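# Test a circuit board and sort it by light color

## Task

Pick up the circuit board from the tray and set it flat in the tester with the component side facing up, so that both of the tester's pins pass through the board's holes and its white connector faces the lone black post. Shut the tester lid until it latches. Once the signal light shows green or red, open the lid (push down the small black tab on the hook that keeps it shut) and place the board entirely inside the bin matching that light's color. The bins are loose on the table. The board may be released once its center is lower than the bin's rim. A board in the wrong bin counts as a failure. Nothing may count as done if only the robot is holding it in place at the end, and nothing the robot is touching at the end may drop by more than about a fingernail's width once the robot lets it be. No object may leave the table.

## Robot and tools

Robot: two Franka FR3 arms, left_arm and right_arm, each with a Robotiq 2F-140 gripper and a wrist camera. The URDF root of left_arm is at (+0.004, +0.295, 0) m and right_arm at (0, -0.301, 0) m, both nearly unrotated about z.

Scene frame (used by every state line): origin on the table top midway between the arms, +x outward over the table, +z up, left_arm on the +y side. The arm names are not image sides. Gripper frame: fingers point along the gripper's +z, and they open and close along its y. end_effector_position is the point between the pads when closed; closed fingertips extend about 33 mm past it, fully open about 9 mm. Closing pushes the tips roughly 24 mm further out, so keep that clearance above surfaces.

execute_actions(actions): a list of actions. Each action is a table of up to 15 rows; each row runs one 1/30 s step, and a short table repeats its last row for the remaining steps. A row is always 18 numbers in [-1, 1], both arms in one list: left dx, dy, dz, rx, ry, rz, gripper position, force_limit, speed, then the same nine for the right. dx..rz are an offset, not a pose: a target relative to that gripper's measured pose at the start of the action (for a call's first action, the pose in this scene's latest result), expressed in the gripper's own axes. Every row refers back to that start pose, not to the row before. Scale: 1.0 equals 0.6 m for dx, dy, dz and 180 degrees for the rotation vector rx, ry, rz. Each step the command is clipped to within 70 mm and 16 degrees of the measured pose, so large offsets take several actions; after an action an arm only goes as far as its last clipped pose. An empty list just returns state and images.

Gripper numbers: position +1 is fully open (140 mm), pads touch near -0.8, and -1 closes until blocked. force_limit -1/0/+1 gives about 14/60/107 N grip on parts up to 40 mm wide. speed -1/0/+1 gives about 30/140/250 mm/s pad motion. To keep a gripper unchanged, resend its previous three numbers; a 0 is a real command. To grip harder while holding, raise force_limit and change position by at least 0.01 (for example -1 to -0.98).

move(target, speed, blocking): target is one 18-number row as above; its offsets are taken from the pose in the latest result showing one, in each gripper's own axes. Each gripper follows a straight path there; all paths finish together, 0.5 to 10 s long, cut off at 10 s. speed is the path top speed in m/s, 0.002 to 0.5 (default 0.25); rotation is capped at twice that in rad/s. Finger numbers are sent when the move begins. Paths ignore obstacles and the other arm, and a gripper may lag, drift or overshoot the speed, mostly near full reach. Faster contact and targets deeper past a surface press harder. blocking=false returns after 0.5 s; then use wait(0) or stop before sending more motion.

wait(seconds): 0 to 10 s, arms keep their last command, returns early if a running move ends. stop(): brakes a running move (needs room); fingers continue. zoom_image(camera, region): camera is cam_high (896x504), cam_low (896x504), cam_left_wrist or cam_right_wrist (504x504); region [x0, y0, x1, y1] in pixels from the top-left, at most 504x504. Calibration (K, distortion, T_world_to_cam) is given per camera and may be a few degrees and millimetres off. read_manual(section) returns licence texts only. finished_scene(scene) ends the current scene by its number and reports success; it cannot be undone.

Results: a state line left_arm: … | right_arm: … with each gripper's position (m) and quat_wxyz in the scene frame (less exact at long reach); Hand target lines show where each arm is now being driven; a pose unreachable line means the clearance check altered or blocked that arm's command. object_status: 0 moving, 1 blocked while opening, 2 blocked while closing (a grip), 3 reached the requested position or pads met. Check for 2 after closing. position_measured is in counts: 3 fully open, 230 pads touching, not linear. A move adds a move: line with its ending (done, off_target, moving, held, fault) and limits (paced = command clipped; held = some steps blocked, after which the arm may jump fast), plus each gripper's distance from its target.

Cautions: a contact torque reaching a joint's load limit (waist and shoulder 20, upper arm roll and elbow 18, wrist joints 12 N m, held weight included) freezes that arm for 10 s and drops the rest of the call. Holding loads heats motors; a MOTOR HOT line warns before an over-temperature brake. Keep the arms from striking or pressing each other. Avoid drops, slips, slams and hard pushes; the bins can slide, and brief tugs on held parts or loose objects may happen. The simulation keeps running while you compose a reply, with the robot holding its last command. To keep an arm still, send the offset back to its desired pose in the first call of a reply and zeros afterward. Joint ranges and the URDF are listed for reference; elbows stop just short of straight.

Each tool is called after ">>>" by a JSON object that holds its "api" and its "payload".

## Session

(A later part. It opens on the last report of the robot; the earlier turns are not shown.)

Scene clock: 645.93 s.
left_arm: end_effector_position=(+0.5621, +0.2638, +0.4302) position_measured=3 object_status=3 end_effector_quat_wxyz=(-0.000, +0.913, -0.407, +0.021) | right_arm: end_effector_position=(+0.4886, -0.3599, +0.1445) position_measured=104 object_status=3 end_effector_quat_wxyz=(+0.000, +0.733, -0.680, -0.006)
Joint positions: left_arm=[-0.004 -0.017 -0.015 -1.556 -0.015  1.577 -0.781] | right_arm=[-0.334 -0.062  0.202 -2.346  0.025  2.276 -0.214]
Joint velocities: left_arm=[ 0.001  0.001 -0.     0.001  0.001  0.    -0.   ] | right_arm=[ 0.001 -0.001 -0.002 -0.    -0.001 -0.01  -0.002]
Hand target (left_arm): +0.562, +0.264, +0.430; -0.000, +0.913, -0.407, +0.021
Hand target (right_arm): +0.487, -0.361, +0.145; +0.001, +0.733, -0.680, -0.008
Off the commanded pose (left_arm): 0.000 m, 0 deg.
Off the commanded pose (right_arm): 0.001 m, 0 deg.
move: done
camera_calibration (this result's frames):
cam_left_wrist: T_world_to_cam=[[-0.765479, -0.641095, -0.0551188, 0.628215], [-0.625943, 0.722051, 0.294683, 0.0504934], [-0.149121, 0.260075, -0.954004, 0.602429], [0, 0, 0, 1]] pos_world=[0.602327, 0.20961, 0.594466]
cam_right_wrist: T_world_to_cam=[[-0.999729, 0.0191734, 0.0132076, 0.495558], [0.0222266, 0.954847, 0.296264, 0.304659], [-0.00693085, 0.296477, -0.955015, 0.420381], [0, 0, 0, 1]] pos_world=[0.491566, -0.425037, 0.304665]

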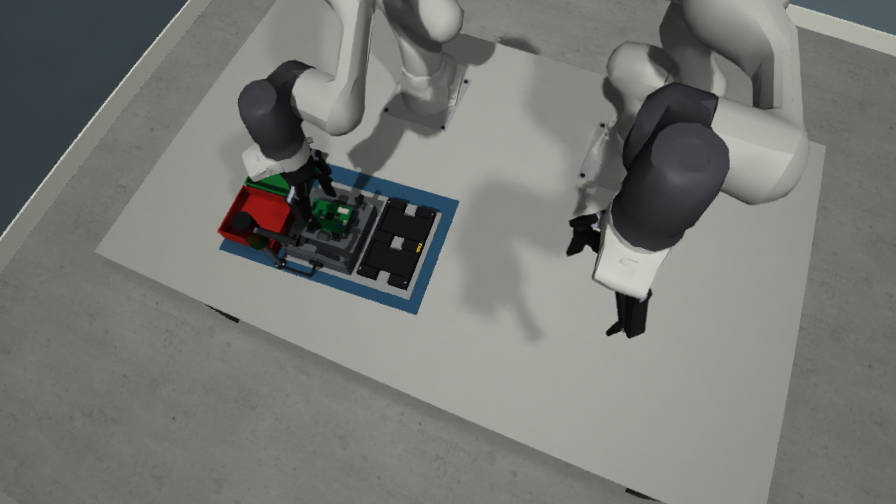

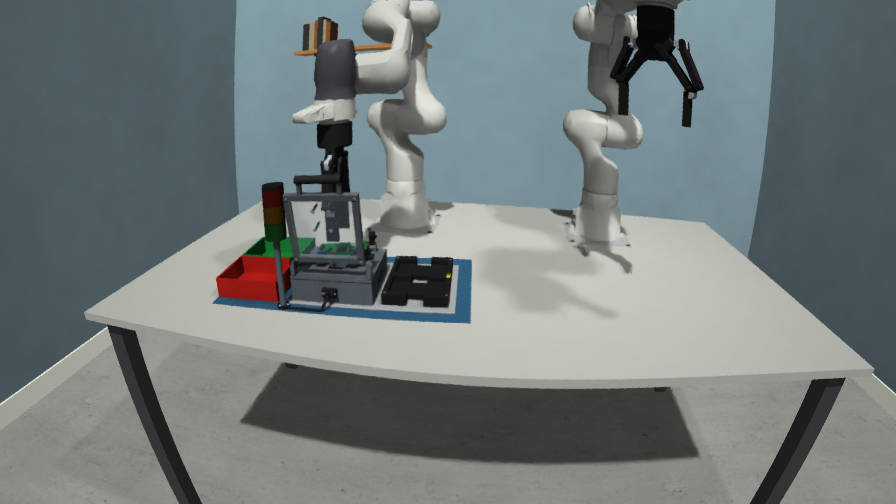

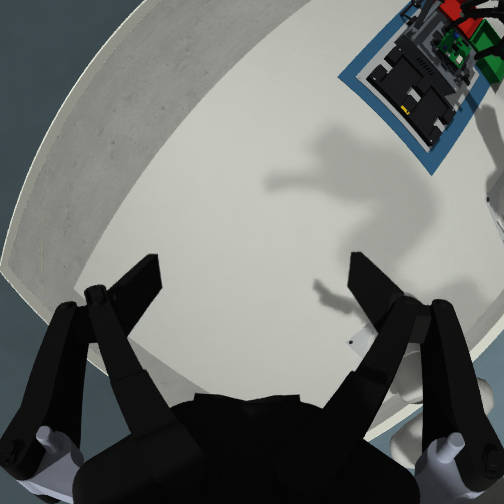

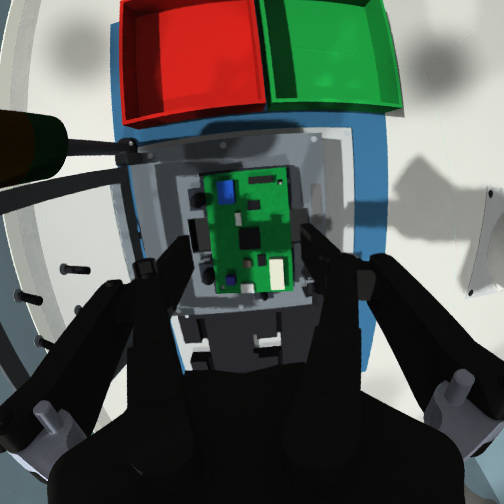

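>>> {"api": "move", "payload": {"target": [0,0,0,0,0,0,1,0,0, 0,0,-0.335,0,0,0,0.2,0.2,-0.8], "speed": 0.3}}

>>> {"api": "move", "payload": {"target": [0,0,0,0,0,0,1,0,0, 0,-0.24,-0.01,0,0,0,0.2,0.2,-0.8], "speed": 0.3}}

Scene clock: 659.07 s.
left_arm: end_effector_position=(+0.5621, +0.2638, +0.4302) position_measured=3 object_status=3 end_effector_quat_wxyz=(-0.000, +0.913, -0.407, +0.021) | right_arm: end_effector_position=(+0.4922, -0.3640, +0.3454) position_measured=104 object_status=3 end_effector_quat_wxyz=(-0.001, +0.730, -0.684, -0.003)
Joint positions: left_arm=[-0.004 -0.017 -0.015 -1.556 -0.015  1.577 -0.781] | right_arm=[-0.337 -0.208  0.179 -1.973  0.043  1.765 -0.227]
Joint velocities: left_arm=[-0.001 -0.002  0.     0.001 -0.001 -0.     0.001] | right_arm=[-0.    -0.002  0.    -0.001  0.001 -0.01   0.   ]
Hand target (left_arm): +0.562, +0.264, +0.430; -0.000, +0.913, -0.407, +0.021
Hand target (right_arm): +0.491, -0.365, +0.345; +0.000, +0.730, -0.683, -0.005
Off the commanded pose (left_arm): 0.000 m, 0 deg.
Off the commanded pose (right_arm): 0.003 m, 1 deg.
move: done
camera_calibration (this result's frames):
cam_left_wrist: T_world_to_cam=[[-0.765479, -0.641095, -0.0551188, 0.628215], [-0.625943, 0.722051, 0.294683, 0.0504934], [-0.149121, 0.260075, -0.954004, 0.602429], [0, 0, 0, 1]] pos_world=[0.602327, 0.20961, 0.594466]
cam_right_wrist: T_world_to_cam=[[-0.999576, 0.0281059, 0.00762275, 0.501641], [0.0291035, 0.954987, 0.295216, 0.246073], [0.0010177, 0.295313, -0.9554, 0.609303], [0, 0, 0, 1]] pos_world=[0.493646, -0.429031, 0.50566]

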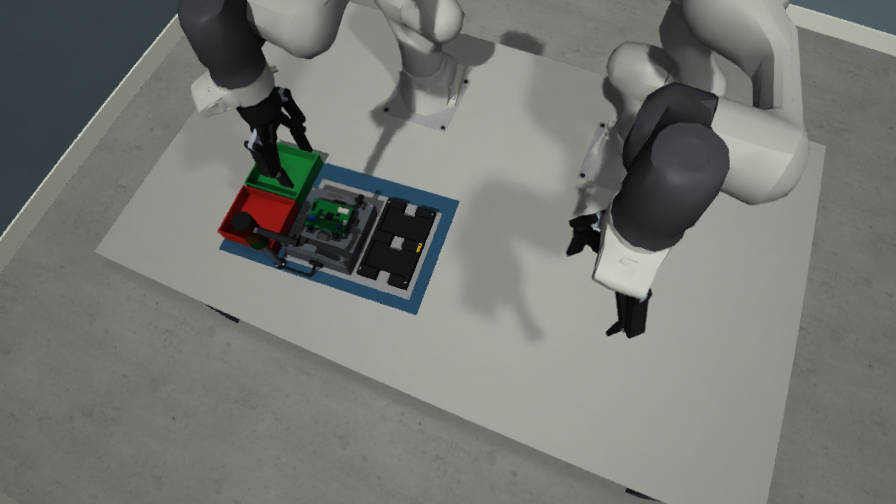

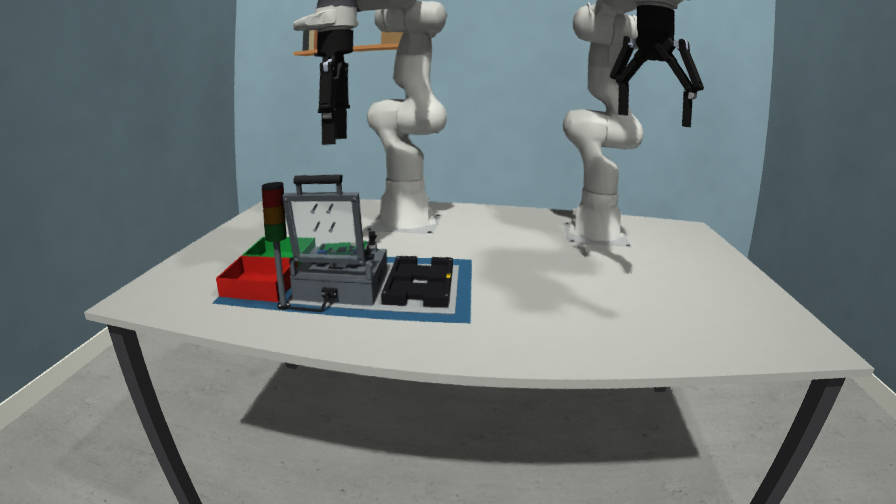

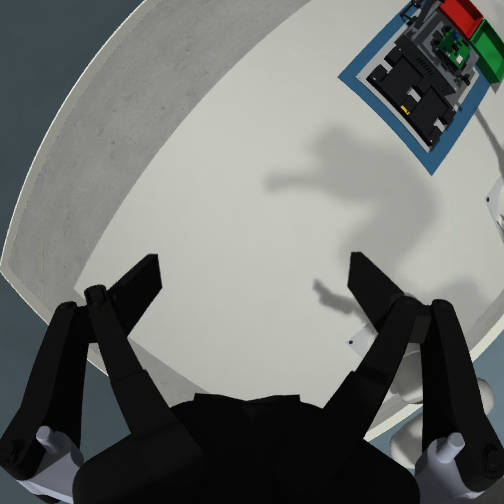

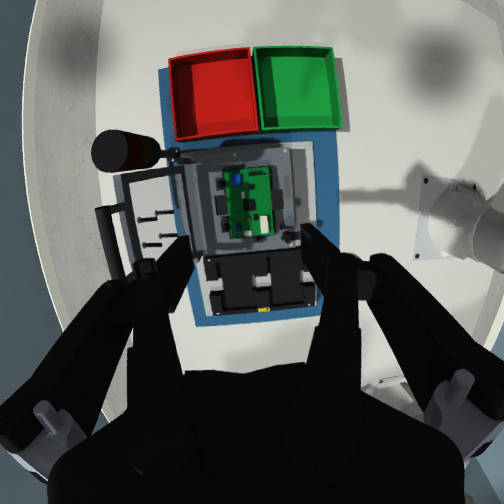

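Scene clock: 660.27 s.
left_arm: end_effector_position=(+0.5621, +0.2638, +0.4302) position_measured=3 object_status=3 end_effector_quat_wxyz=(-0.000, +0.913, -0.407, +0.021) | right_arm: end_effector_position=(+0.6390, -0.3557, +0.3529) position_measured=104 object_status=3 end_effector_quat_wxyz=(-0.001, +0.734, -0.680, +0.001)
Joint positions: left_arm=[-0.004 -0.017 -0.015 -1.556 -0.015  1.577 -0.781] | right_arm=[-0.27   0.274  0.215 -1.372 -0.058  1.643 -0.127]
Joint velocities: left_arm=[-0.002  0.    -0.    -0.    -0.     0.    -0.002] | right_arm=[-0.     0.003 -0.     0.003 -0.002 -0.017  0.023]
Hand target (left_arm): +0.562, +0.264, +0.430; -0.000, +0.913, -0.407, +0.021
Hand target (right_arm): +0.637, -0.356, +0.352; +0.002, +0.730, -0.684, -0.001
Off the commanded pose (left_arm): 0.000 m, 0 deg.
Off the commanded pose (right_arm): 0.004 m, 1 deg.
move: off_target (right_arm)
camera_calibration (this result's frames):
cam_left_wrist: T_world_to_cam=[[-0.765479, -0.641095, -0.0551188, 0.628215], [-0.625943, 0.722051, 0.294683, 0.0504935], [-0.149121, 0.260075, -0.954004, 0.602429], [0, 0, 0, 1]] pos_world=[0.602327, 0.20961, 0.594466]
cam_right_wrist: T_world_to_cam=[[-0.999856, 0.0169543, 0.000819343, 0.646711], [0.0164668, 0.957132, 0.289183, 0.242594], [0.00411867, 0.289154, -0.957274, 0.61035], [0, 0, 0, 1]] pos_world=[0.640109, -0.419645, 0.513588]

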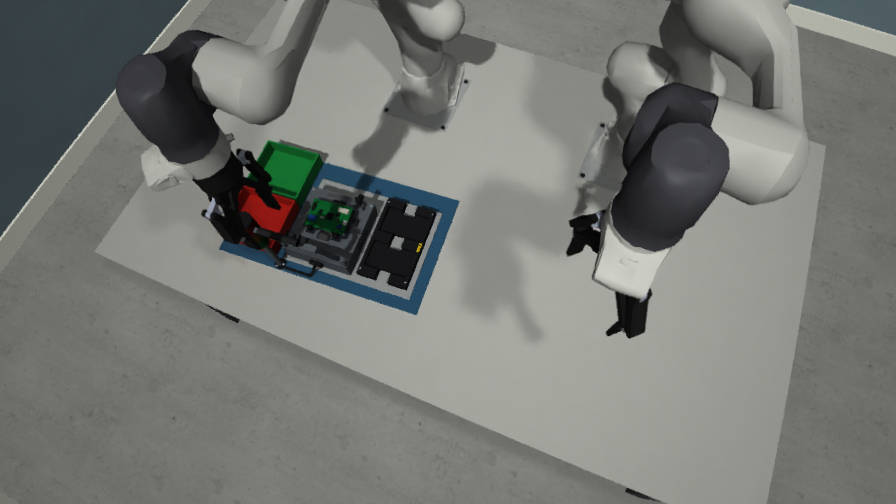

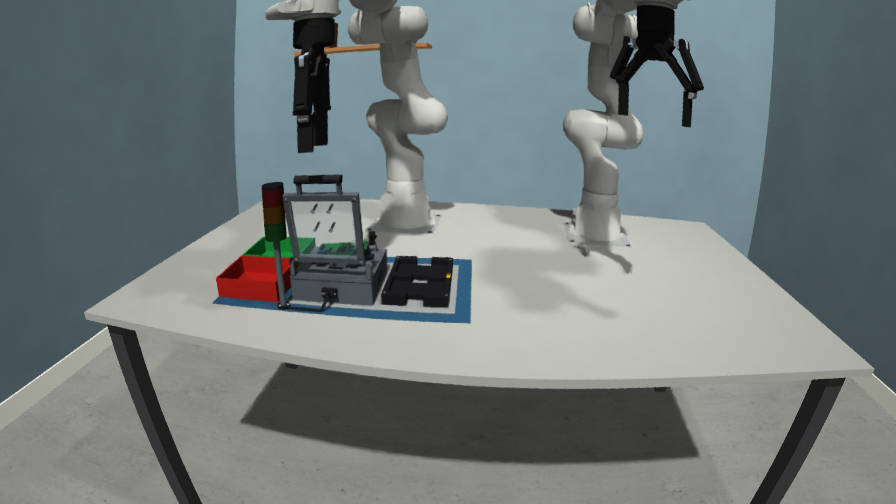

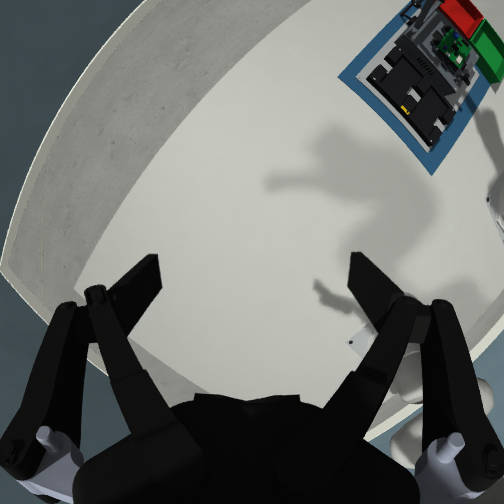

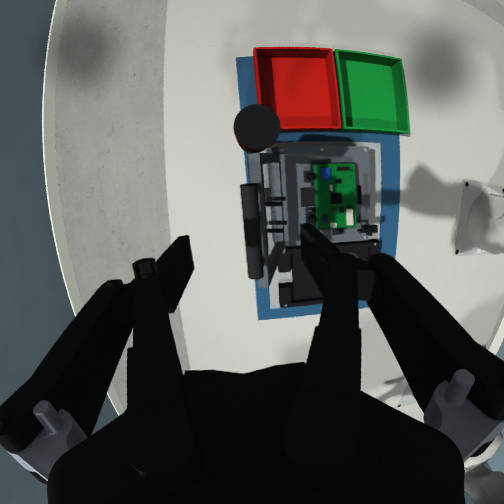

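>>> {"api": "move", "payload": {"target": [0,0,0,0,0,0,1,0,0, -0.006,0.005,0.065,0,0,0,0.2,0.2,-0.8], "speed": 0.15}}

Scene clock: 673.90 s.
left_arm: end_effector_position=(+0.5621, +0.2638, +0.4302) position_measured=3 object_status=3 end_effector_quat_wxyz=(-0.000, +0.913, -0.407, +0.021) | right_arm: end_effector_position=(+0.6344, -0.3515, +0.3134) position_measured=104 object_status=3 end_effector_quat_wxyz=(+0.001, +0.733, -0.680, -0.000)
Joint positions: left_arm=[-0.004 -0.017 -0.015 -1.556 -0.015  1.577 -0.781] | right_arm=[-0.271  0.249  0.214 -1.506 -0.055  1.748 -0.12 ]
Joint velocities: left_arm=[ 0.     0.    -0.001 -0.     0.001  0.     0.   ] | right_arm=[ 0.001 -0.     0.001 -0.     0.001  0.01  -0.   ]
Hand target (left_arm): +0.562, +0.264, +0.430; -0.000, +0.913, -0.407, +0.021
Hand target (right_arm): +0.636, -0.352, +0.314; -0.001, +0.734, -0.679, +0.001
Off the commanded pose (left_arm): 0.000 m, 0 deg.
Off the commanded pose (right_arm): 0.002 m, 0 deg.
move: done
camera_calibration (this result's frames):
cam_left_wrist: T_world_to_cam=[[-0.765479, -0.641095, -0.0551188, 0.628215], [-0.625943, 0.722051, 0.294683, 0.0504936], [-0.149121, 0.260075, -0.954004, 0.602429], [0, 0, 0, 1]] pos_world=[0.602327, 0.20961, 0.594466]
cam_right_wrist: T_world_to_cam=[[-0.99982, 0.0179524, 0.00613781, 0.640745], [0.0189597, 0.95737, 0.288241, 0.248878], [-0.000701532, 0.288306, -0.957538, 0.574119], [0, 0, 0, 1]] pos_world=[0.636314, -0.415293, 0.474071]

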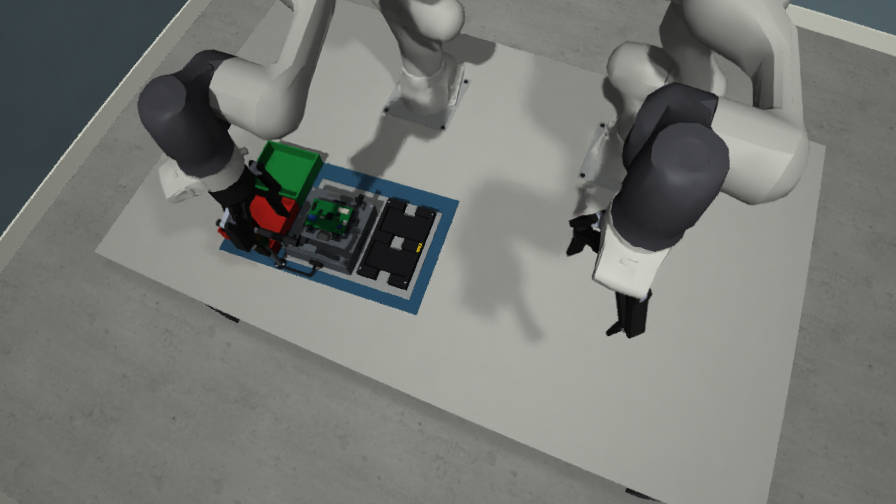

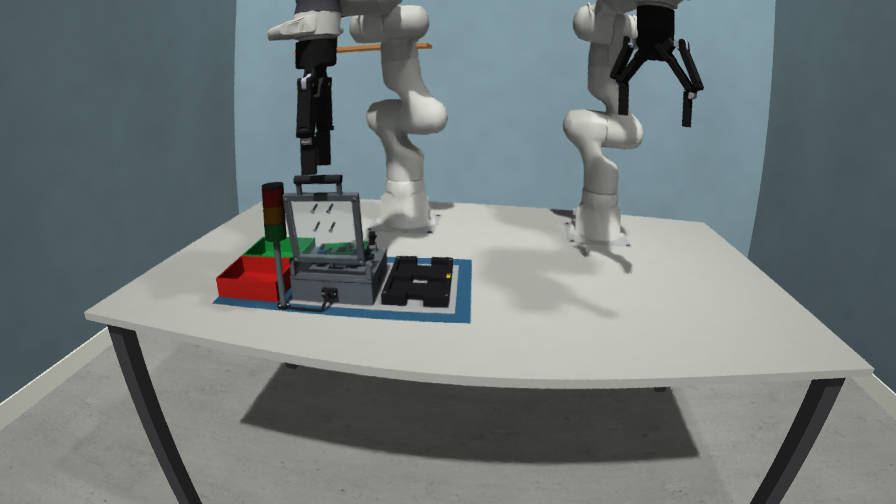

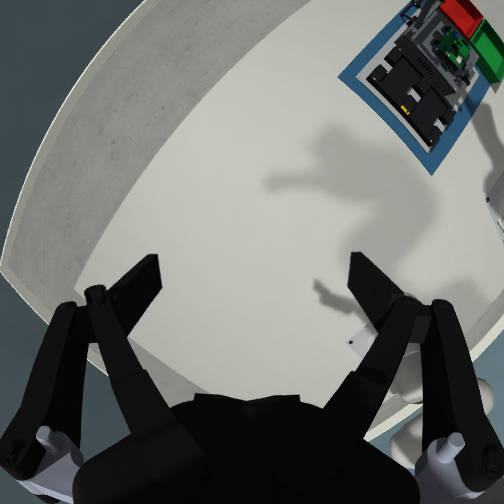

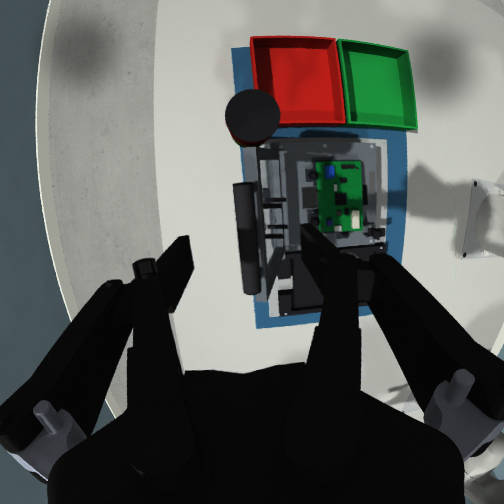

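>>> {"api": "execute_actions", "payload": {"actions": [[[0,0,0,0,0,0,1,0,0, 0,0,0,0,0,0,-0.3,-0.5,-0.3]],[[0,0,0,0,0,0,1,0,0, 0,0,0,0,0,0,-0.3,-0.5,-0.3]]]}}

>>> {"api": "move", "payload": {"target": [0,0,0,0,0,0,1,0,0, 0,-0.002,0.025,0,0,0,-0.3,-0.5,-0.3], "speed": 0.08}}

Scene clock: 689.23 s.
left_arm: end_effector_position=(+0.5621, +0.2638, +0.4302) position_measured=3 object_status=3 end_effector_quat_wxyz=(-0.000, +0.913, -0.407, +0.021) | right_arm: end_effector_position=(+0.6349, -0.3515, +0.3134) position_measured=167 object_status=3 end_effector_quat_wxyz=(+0.000, +0.733, -0.680, +0.000)
Joint positions: left_arm=[-0.004 -0.017 -0.015 -1.556 -0.015  1.577 -0.781] | right_arm=[-0.271  0.249  0.214 -1.507 -0.054  1.75  -0.12 ]
Joint velocities: left_arm=[-0.001 -0.     0.    -0.     0.002 -0.    -0.   ] | right_arm=[-0.001 -0.001 -0.001 -0.    -0.    -0.     0.   ]
Hand target (left_arm): +0.562, +0.264, +0.430; -0.000, +0.913, -0.407, +0.021
Hand target (right_arm): +0.635, -0.352, +0.313; +0.000, +0.733, -0.680, +0.000
Off the commanded pose (left_arm): 0.000 m, 0 deg.
Off the commanded pose (right_arm): 0.000 m, 0 deg.
camera_calibration (this result's frames):
cam_left_wrist: T_world_to_cam=[[-0.765479, -0.641095, -0.0551188, 0.628215], [-0.625943, 0.722051, 0.294683, 0.0504934], [-0.149121, 0.260075, -0.954004, 0.602428], [0, 0, 0, 1]] pos_world=[0.602327, 0.20961, 0.594466]
cam_right_wrist: T_world_to_cam=[[-0.999826, 0.0180958, 0.00457146, 0.641776], [0.0186453, 0.957353, 0.288318, 0.249096], [0.000840828, 0.288353, -0.957524, 0.573186], [0, 0, 0, 1]] pos_world=[0.636538, -0.415366, 0.474087]

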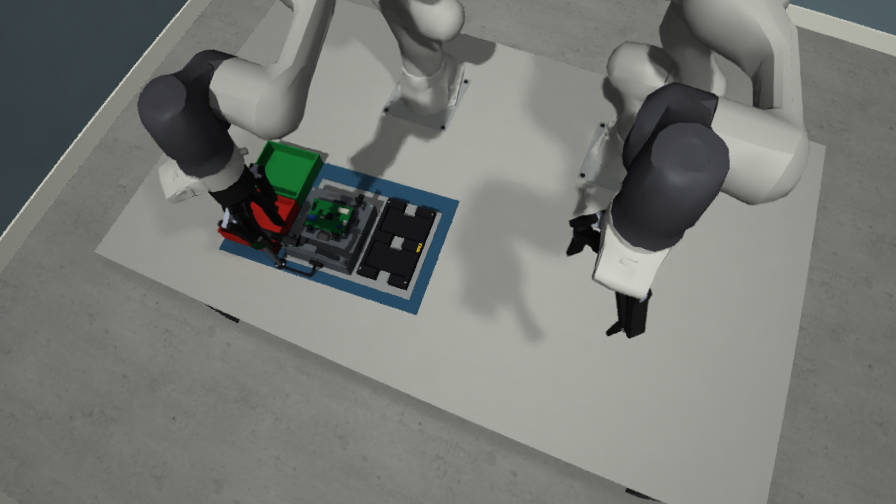

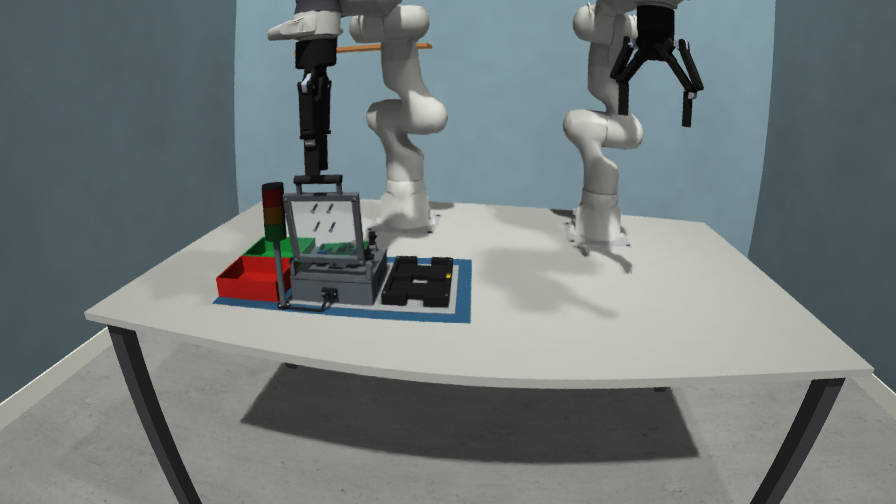

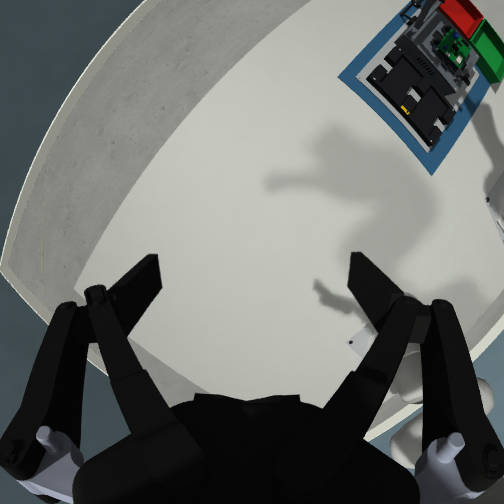

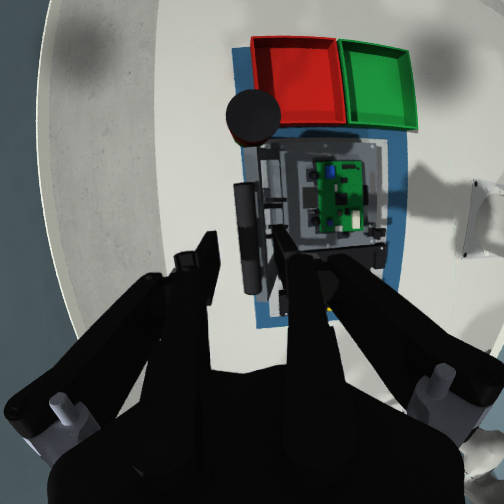

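Scene clock: 689.97 s.
left_arm: end_effector_position=(+0.5621, +0.2638, +0.4302) position_measured=3 object_status=3 end_effector_quat_wxyz=(-0.000, +0.913, -0.407, +0.021) | right_arm: end_effector_position=(+0.6345, -0.3506, +0.2990) position_measured=167 object_status=3 end_effector_quat_wxyz=(+0.001, +0.734, -0.679, -0.002)
Joint positions: left_arm=[-0.004 -0.017 -0.015 -1.556 -0.015  1.577 -0.781] | right_arm=[-0.271  0.252  0.214 -1.539 -0.054  1.78  -0.12 ]
Joint velocities: left_arm=[-0.    -0.     0.001 -0.002 -0.     0.     0.   ] | right_arm=[-0.     0.001  0.    -0.     0.     0.016 -0.001]
Hand target (left_arm): +0.562, +0.264, +0.430; -0.000, +0.913, -0.407, +0.021
Hand target (right_arm): +0.636, -0.351, +0.298; +0.000, +0.733, -0.680, +0.000
Off the commanded pose (left_arm): 0.000 m, 0 deg.
Off the commanded pose (right_arm): 0.002 m, 0 deg.
move: done
camera_calibration (this result's frames):
cam_left_wrist: T_world_to_cam=[[-0.765479, -0.641095, -0.0551188, 0.628215], [-0.625943, 0.722051, 0.294683, 0.0504934], [-0.149121, 0.260075, -0.954004, 0.602429], [0, 0, 0, 1]] pos_world=[0.602327, 0.20961, 0.594466]
cam_right_wrist: T_world_to_cam=[[-0.999826, 0.0163816, 0.00892809, 0.639513], [0.0182643, 0.957065, 0.289298, 0.252184], [-0.0038056, 0.289411, -0.957197, 0.562366], [0, 0, 0, 1]] pos_world=[0.636936, -0.414588, 0.45963]

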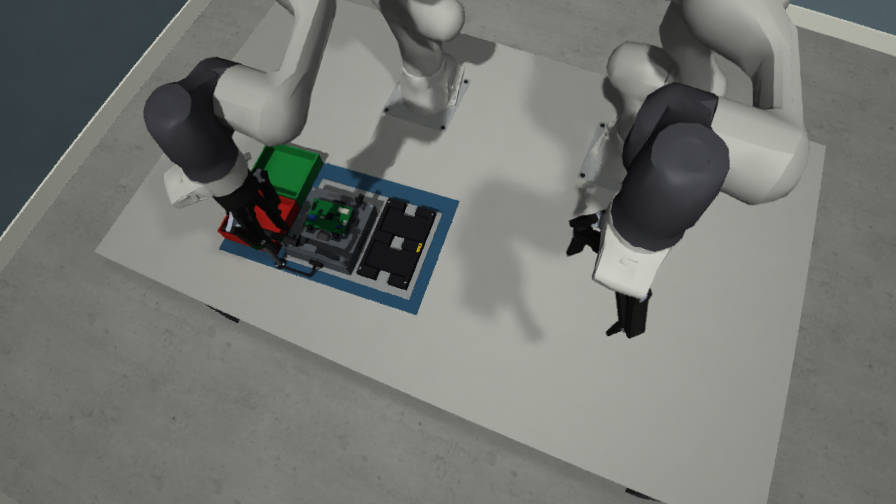

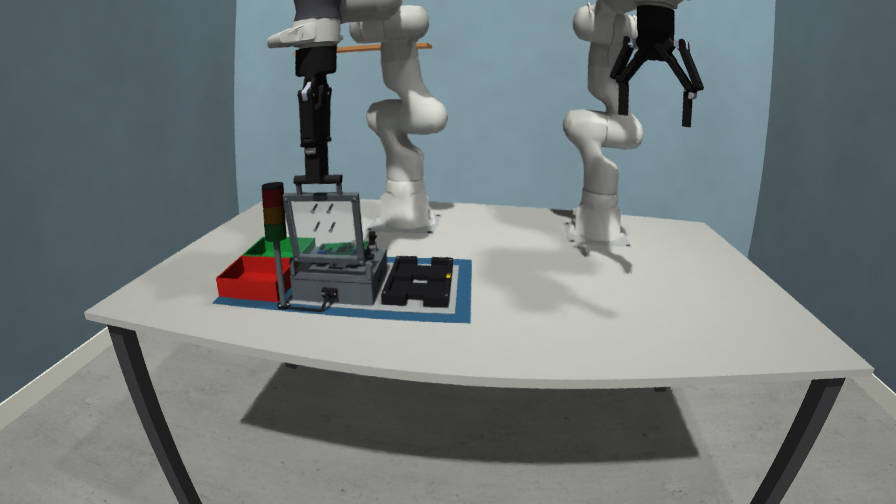

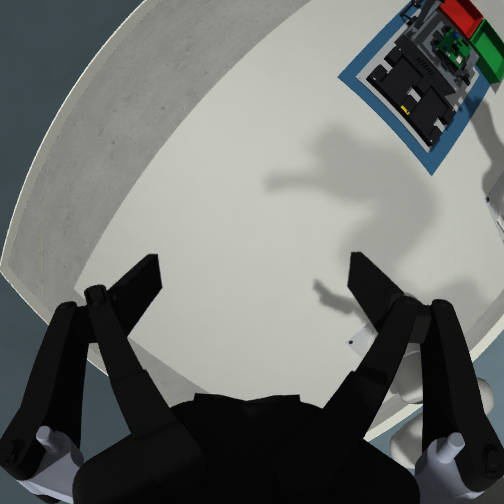

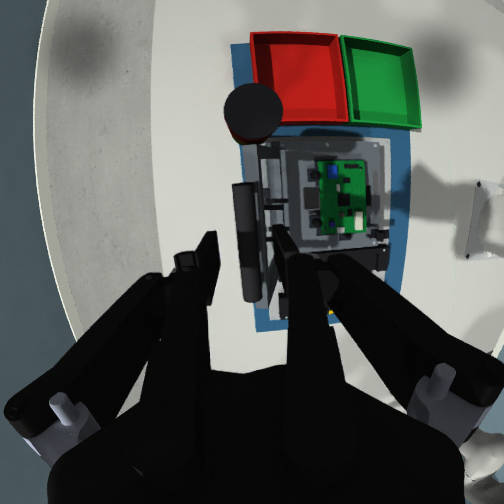

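>>> {"api": "move", "payload": {"target": [0,0,0,0,0,0,1,0,0, 0,0.001,0.018,0,0,0,-0.3,-0.5,-0.3], "speed": 0.06}}

>>> {"api": "execute_actions", "payload": {"actions": [[[0,0,0,0,0,0,1,0,0, 0,0,0,0,0,0,-1,-0.6,-0.3]],[[0,0,0,0,0,0,1,0,0, 0,0,0,0,0,0,-1,-0.6,-0.3]]]}}

Scene clock: 696.40 s.
left_arm: end_effector_position=(+0.5621, +0.2638, +0.4302) position_measured=3 object_status=3 end_effector_quat_wxyz=(-0.000, +0.913, -0.407, +0.021) | right_arm: end_effector_position=(+0.6323, -0.3497, +0.2875) position_measured=167 object_status=3 end_effector_quat_wxyz=(+0.003, +0.734, -0.679, -0.004)
Joint positions: left_arm=[-0.004 -0.017 -0.015 -1.556 -0.015  1.577 -0.781] | right_arm=[-0.271  0.252  0.214 -1.567 -0.054  1.802 -0.12 ]
Joint velocities: left_arm=[ 0.    -0.001  0.    -0.     0.    -0.     0.001] | right_arm=[ 0.    -0.001 -0.    -0.    -0.002  0.014  0.001]
Hand target (left_arm): +0.562, +0.264, +0.430; -0.000, +0.913, -0.407, +0.021
Hand target (right_arm): +0.634, -0.350, +0.288; +0.001, +0.734, -0.679, -0.002
Off the commanded pose (left_arm): 0.000 m, 0 deg.
Off the commanded pose (right_arm): 0.002 m, 0 deg.
move: done
camera_calibration (this result's frames):
cam_left_wrist: T_world_to_cam=[[-0.765479, -0.641095, -0.0551189, 0.628215], [-0.625943, 0.722051, 0.294683, 0.0504935], [-0.149121, 0.260075, -0.954004, 0.602428], [0, 0, 0, 1]] pos_world=[0.602327, 0.20961, 0.594466]
cam_right_wrist: T_world_to_cam=[[-0.999777, 0.0148806, 0.0149891, 0.635168], [0.0185865, 0.95693, 0.289724, 0.254294], [-0.0100322, 0.289938, -0.956993, 0.555162], [0, 0, 0, 1]] pos_world=[0.635869, -0.413756, 0.44809]

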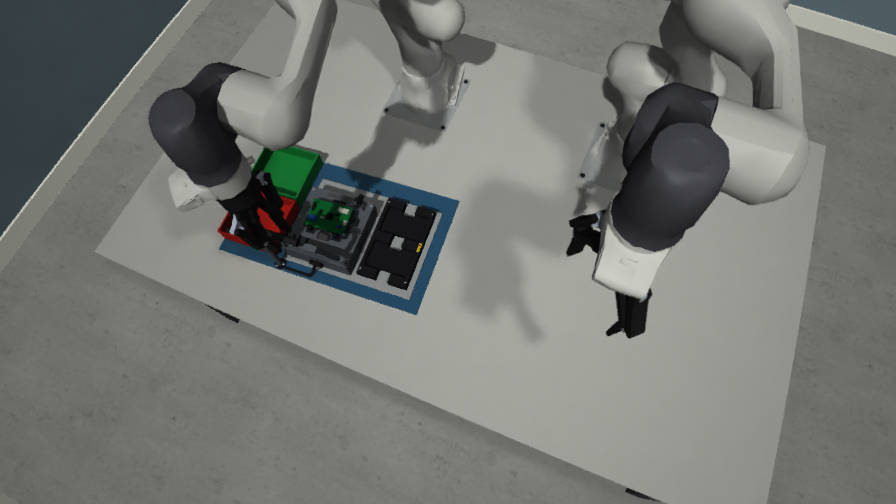

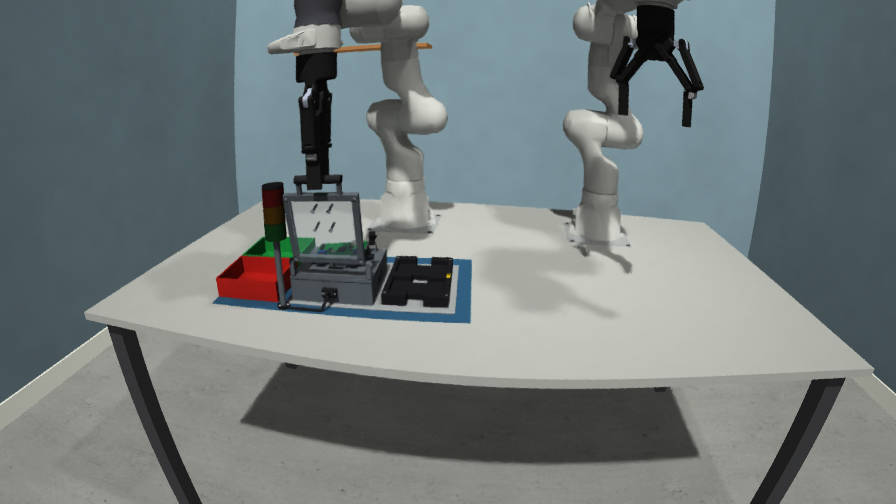

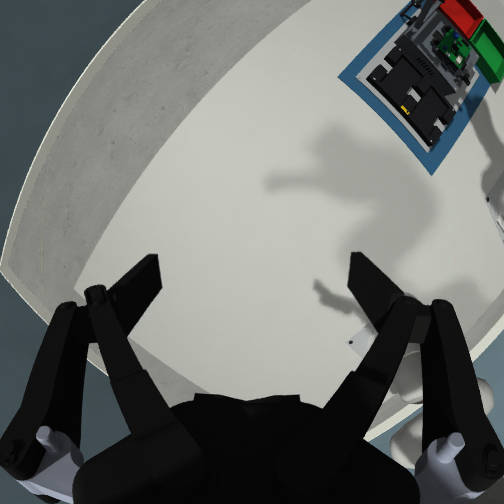

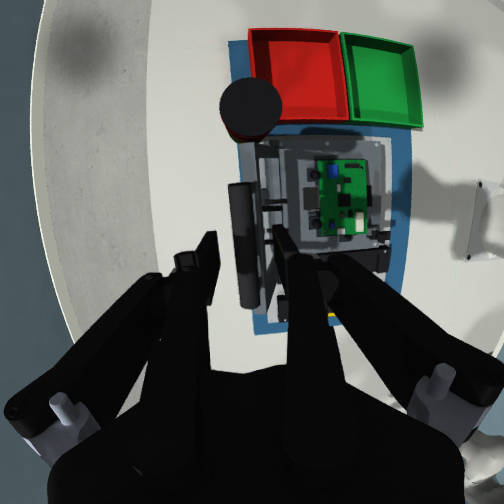

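Scene clock: 697.40 s.
left_arm: end_effector_position=(+0.5621, +0.2638, +0.4302) position_measured=3 object_status=3 end_effector_quat_wxyz=(-0.000, +0.913, -0.407, +0.021) | right_arm: end_effector_position=(+0.6325, -0.3497, +0.2877) position_measured=209 object_status=2 end_effector_quat_wxyz=(+0.003, +0.733, -0.680, -0.004)
Joint positions: left_arm=[-0.004 -0.017 -0.015 -1.556 -0.015  1.577 -0.781] | right_arm=[-0.271  0.251  0.214 -1.567 -0.054  1.803 -0.116]
Joint velocities: left_arm=[ 0.    -0.    -0.001  0.001  0.001 -0.    -0.   ] | right_arm=[-0.    -0.     0.    -0.001 -0.    -0.002  0.   ]
Hand target (left_arm): +0.562, +0.264, +0.430; -0.000, +0.913, -0.407, +0.021
Hand target (right_arm): +0.632, -0.350, +0.288; +0.003, +0.733, -0.680, -0.004
Off the commanded pose (left_arm): 0.000 m, 0 deg.
Off the commanded pose (right_arm): 0.000 m, 0 deg.
camera_calibration (this result's frames):
cam_left_wrist: T_world_to_cam=[[-0.765479, -0.641095, -0.0551188, 0.628215], [-0.625943, 0.722051, 0.294683, 0.0504934], [-0.149121, 0.260075, -0.954004, 0.602429], [0, 0, 0, 1]] pos_world=[0.602327, 0.20961, 0.594466]
cam_right_wrist: T_world_to_cam=[[-0.999711, 0.0191976, 0.0144878, 0.636906], [0.0225725, 0.956866, 0.28965, 0.251734], [-0.00830228, 0.289894, -0.957023, 0.554202], [0, 0, 0, 1]] pos_world=[0.635641, -0.413762, 0.448242]

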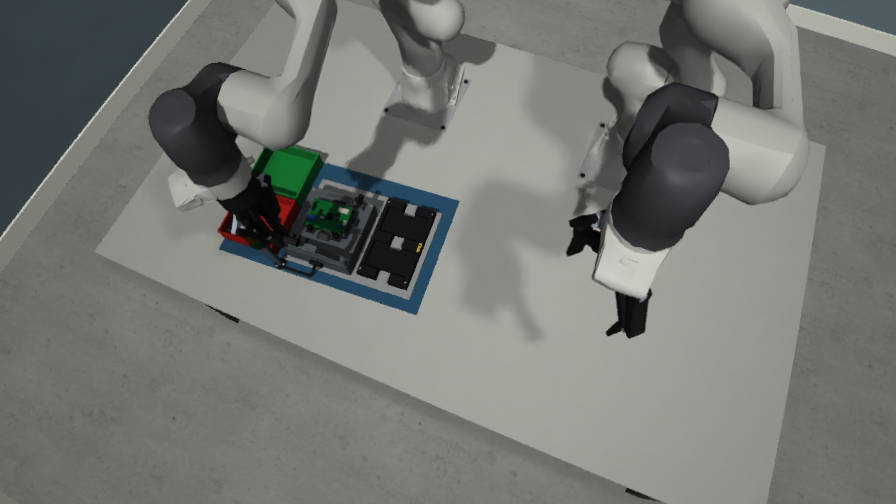

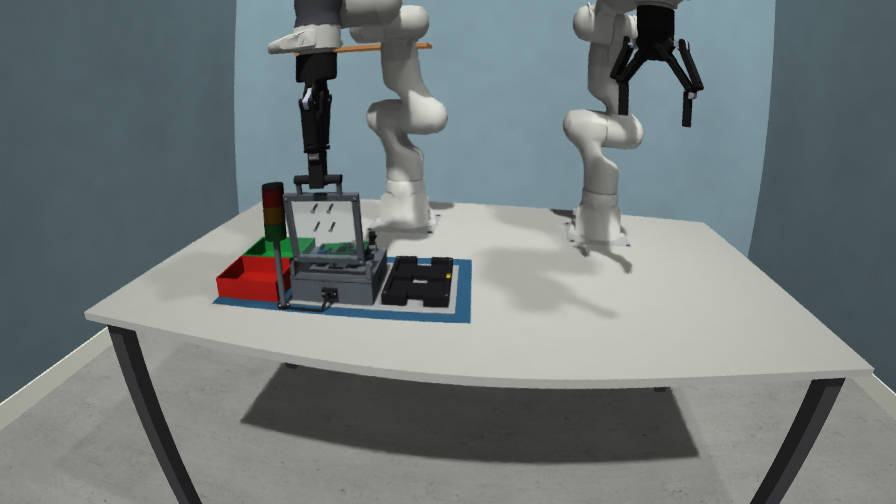

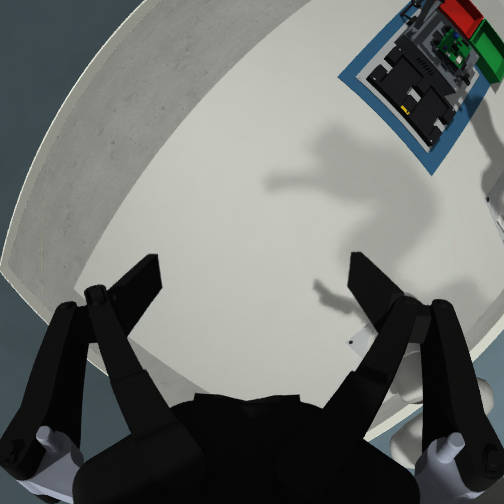

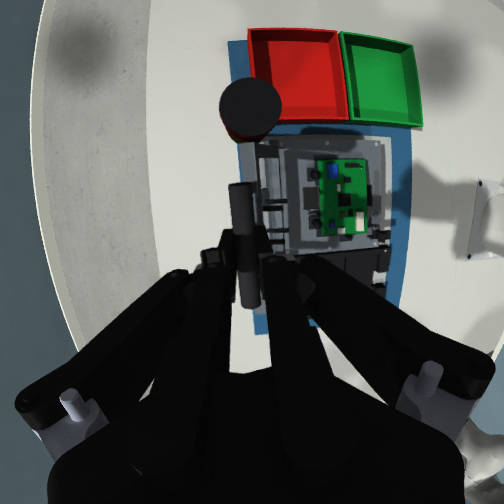

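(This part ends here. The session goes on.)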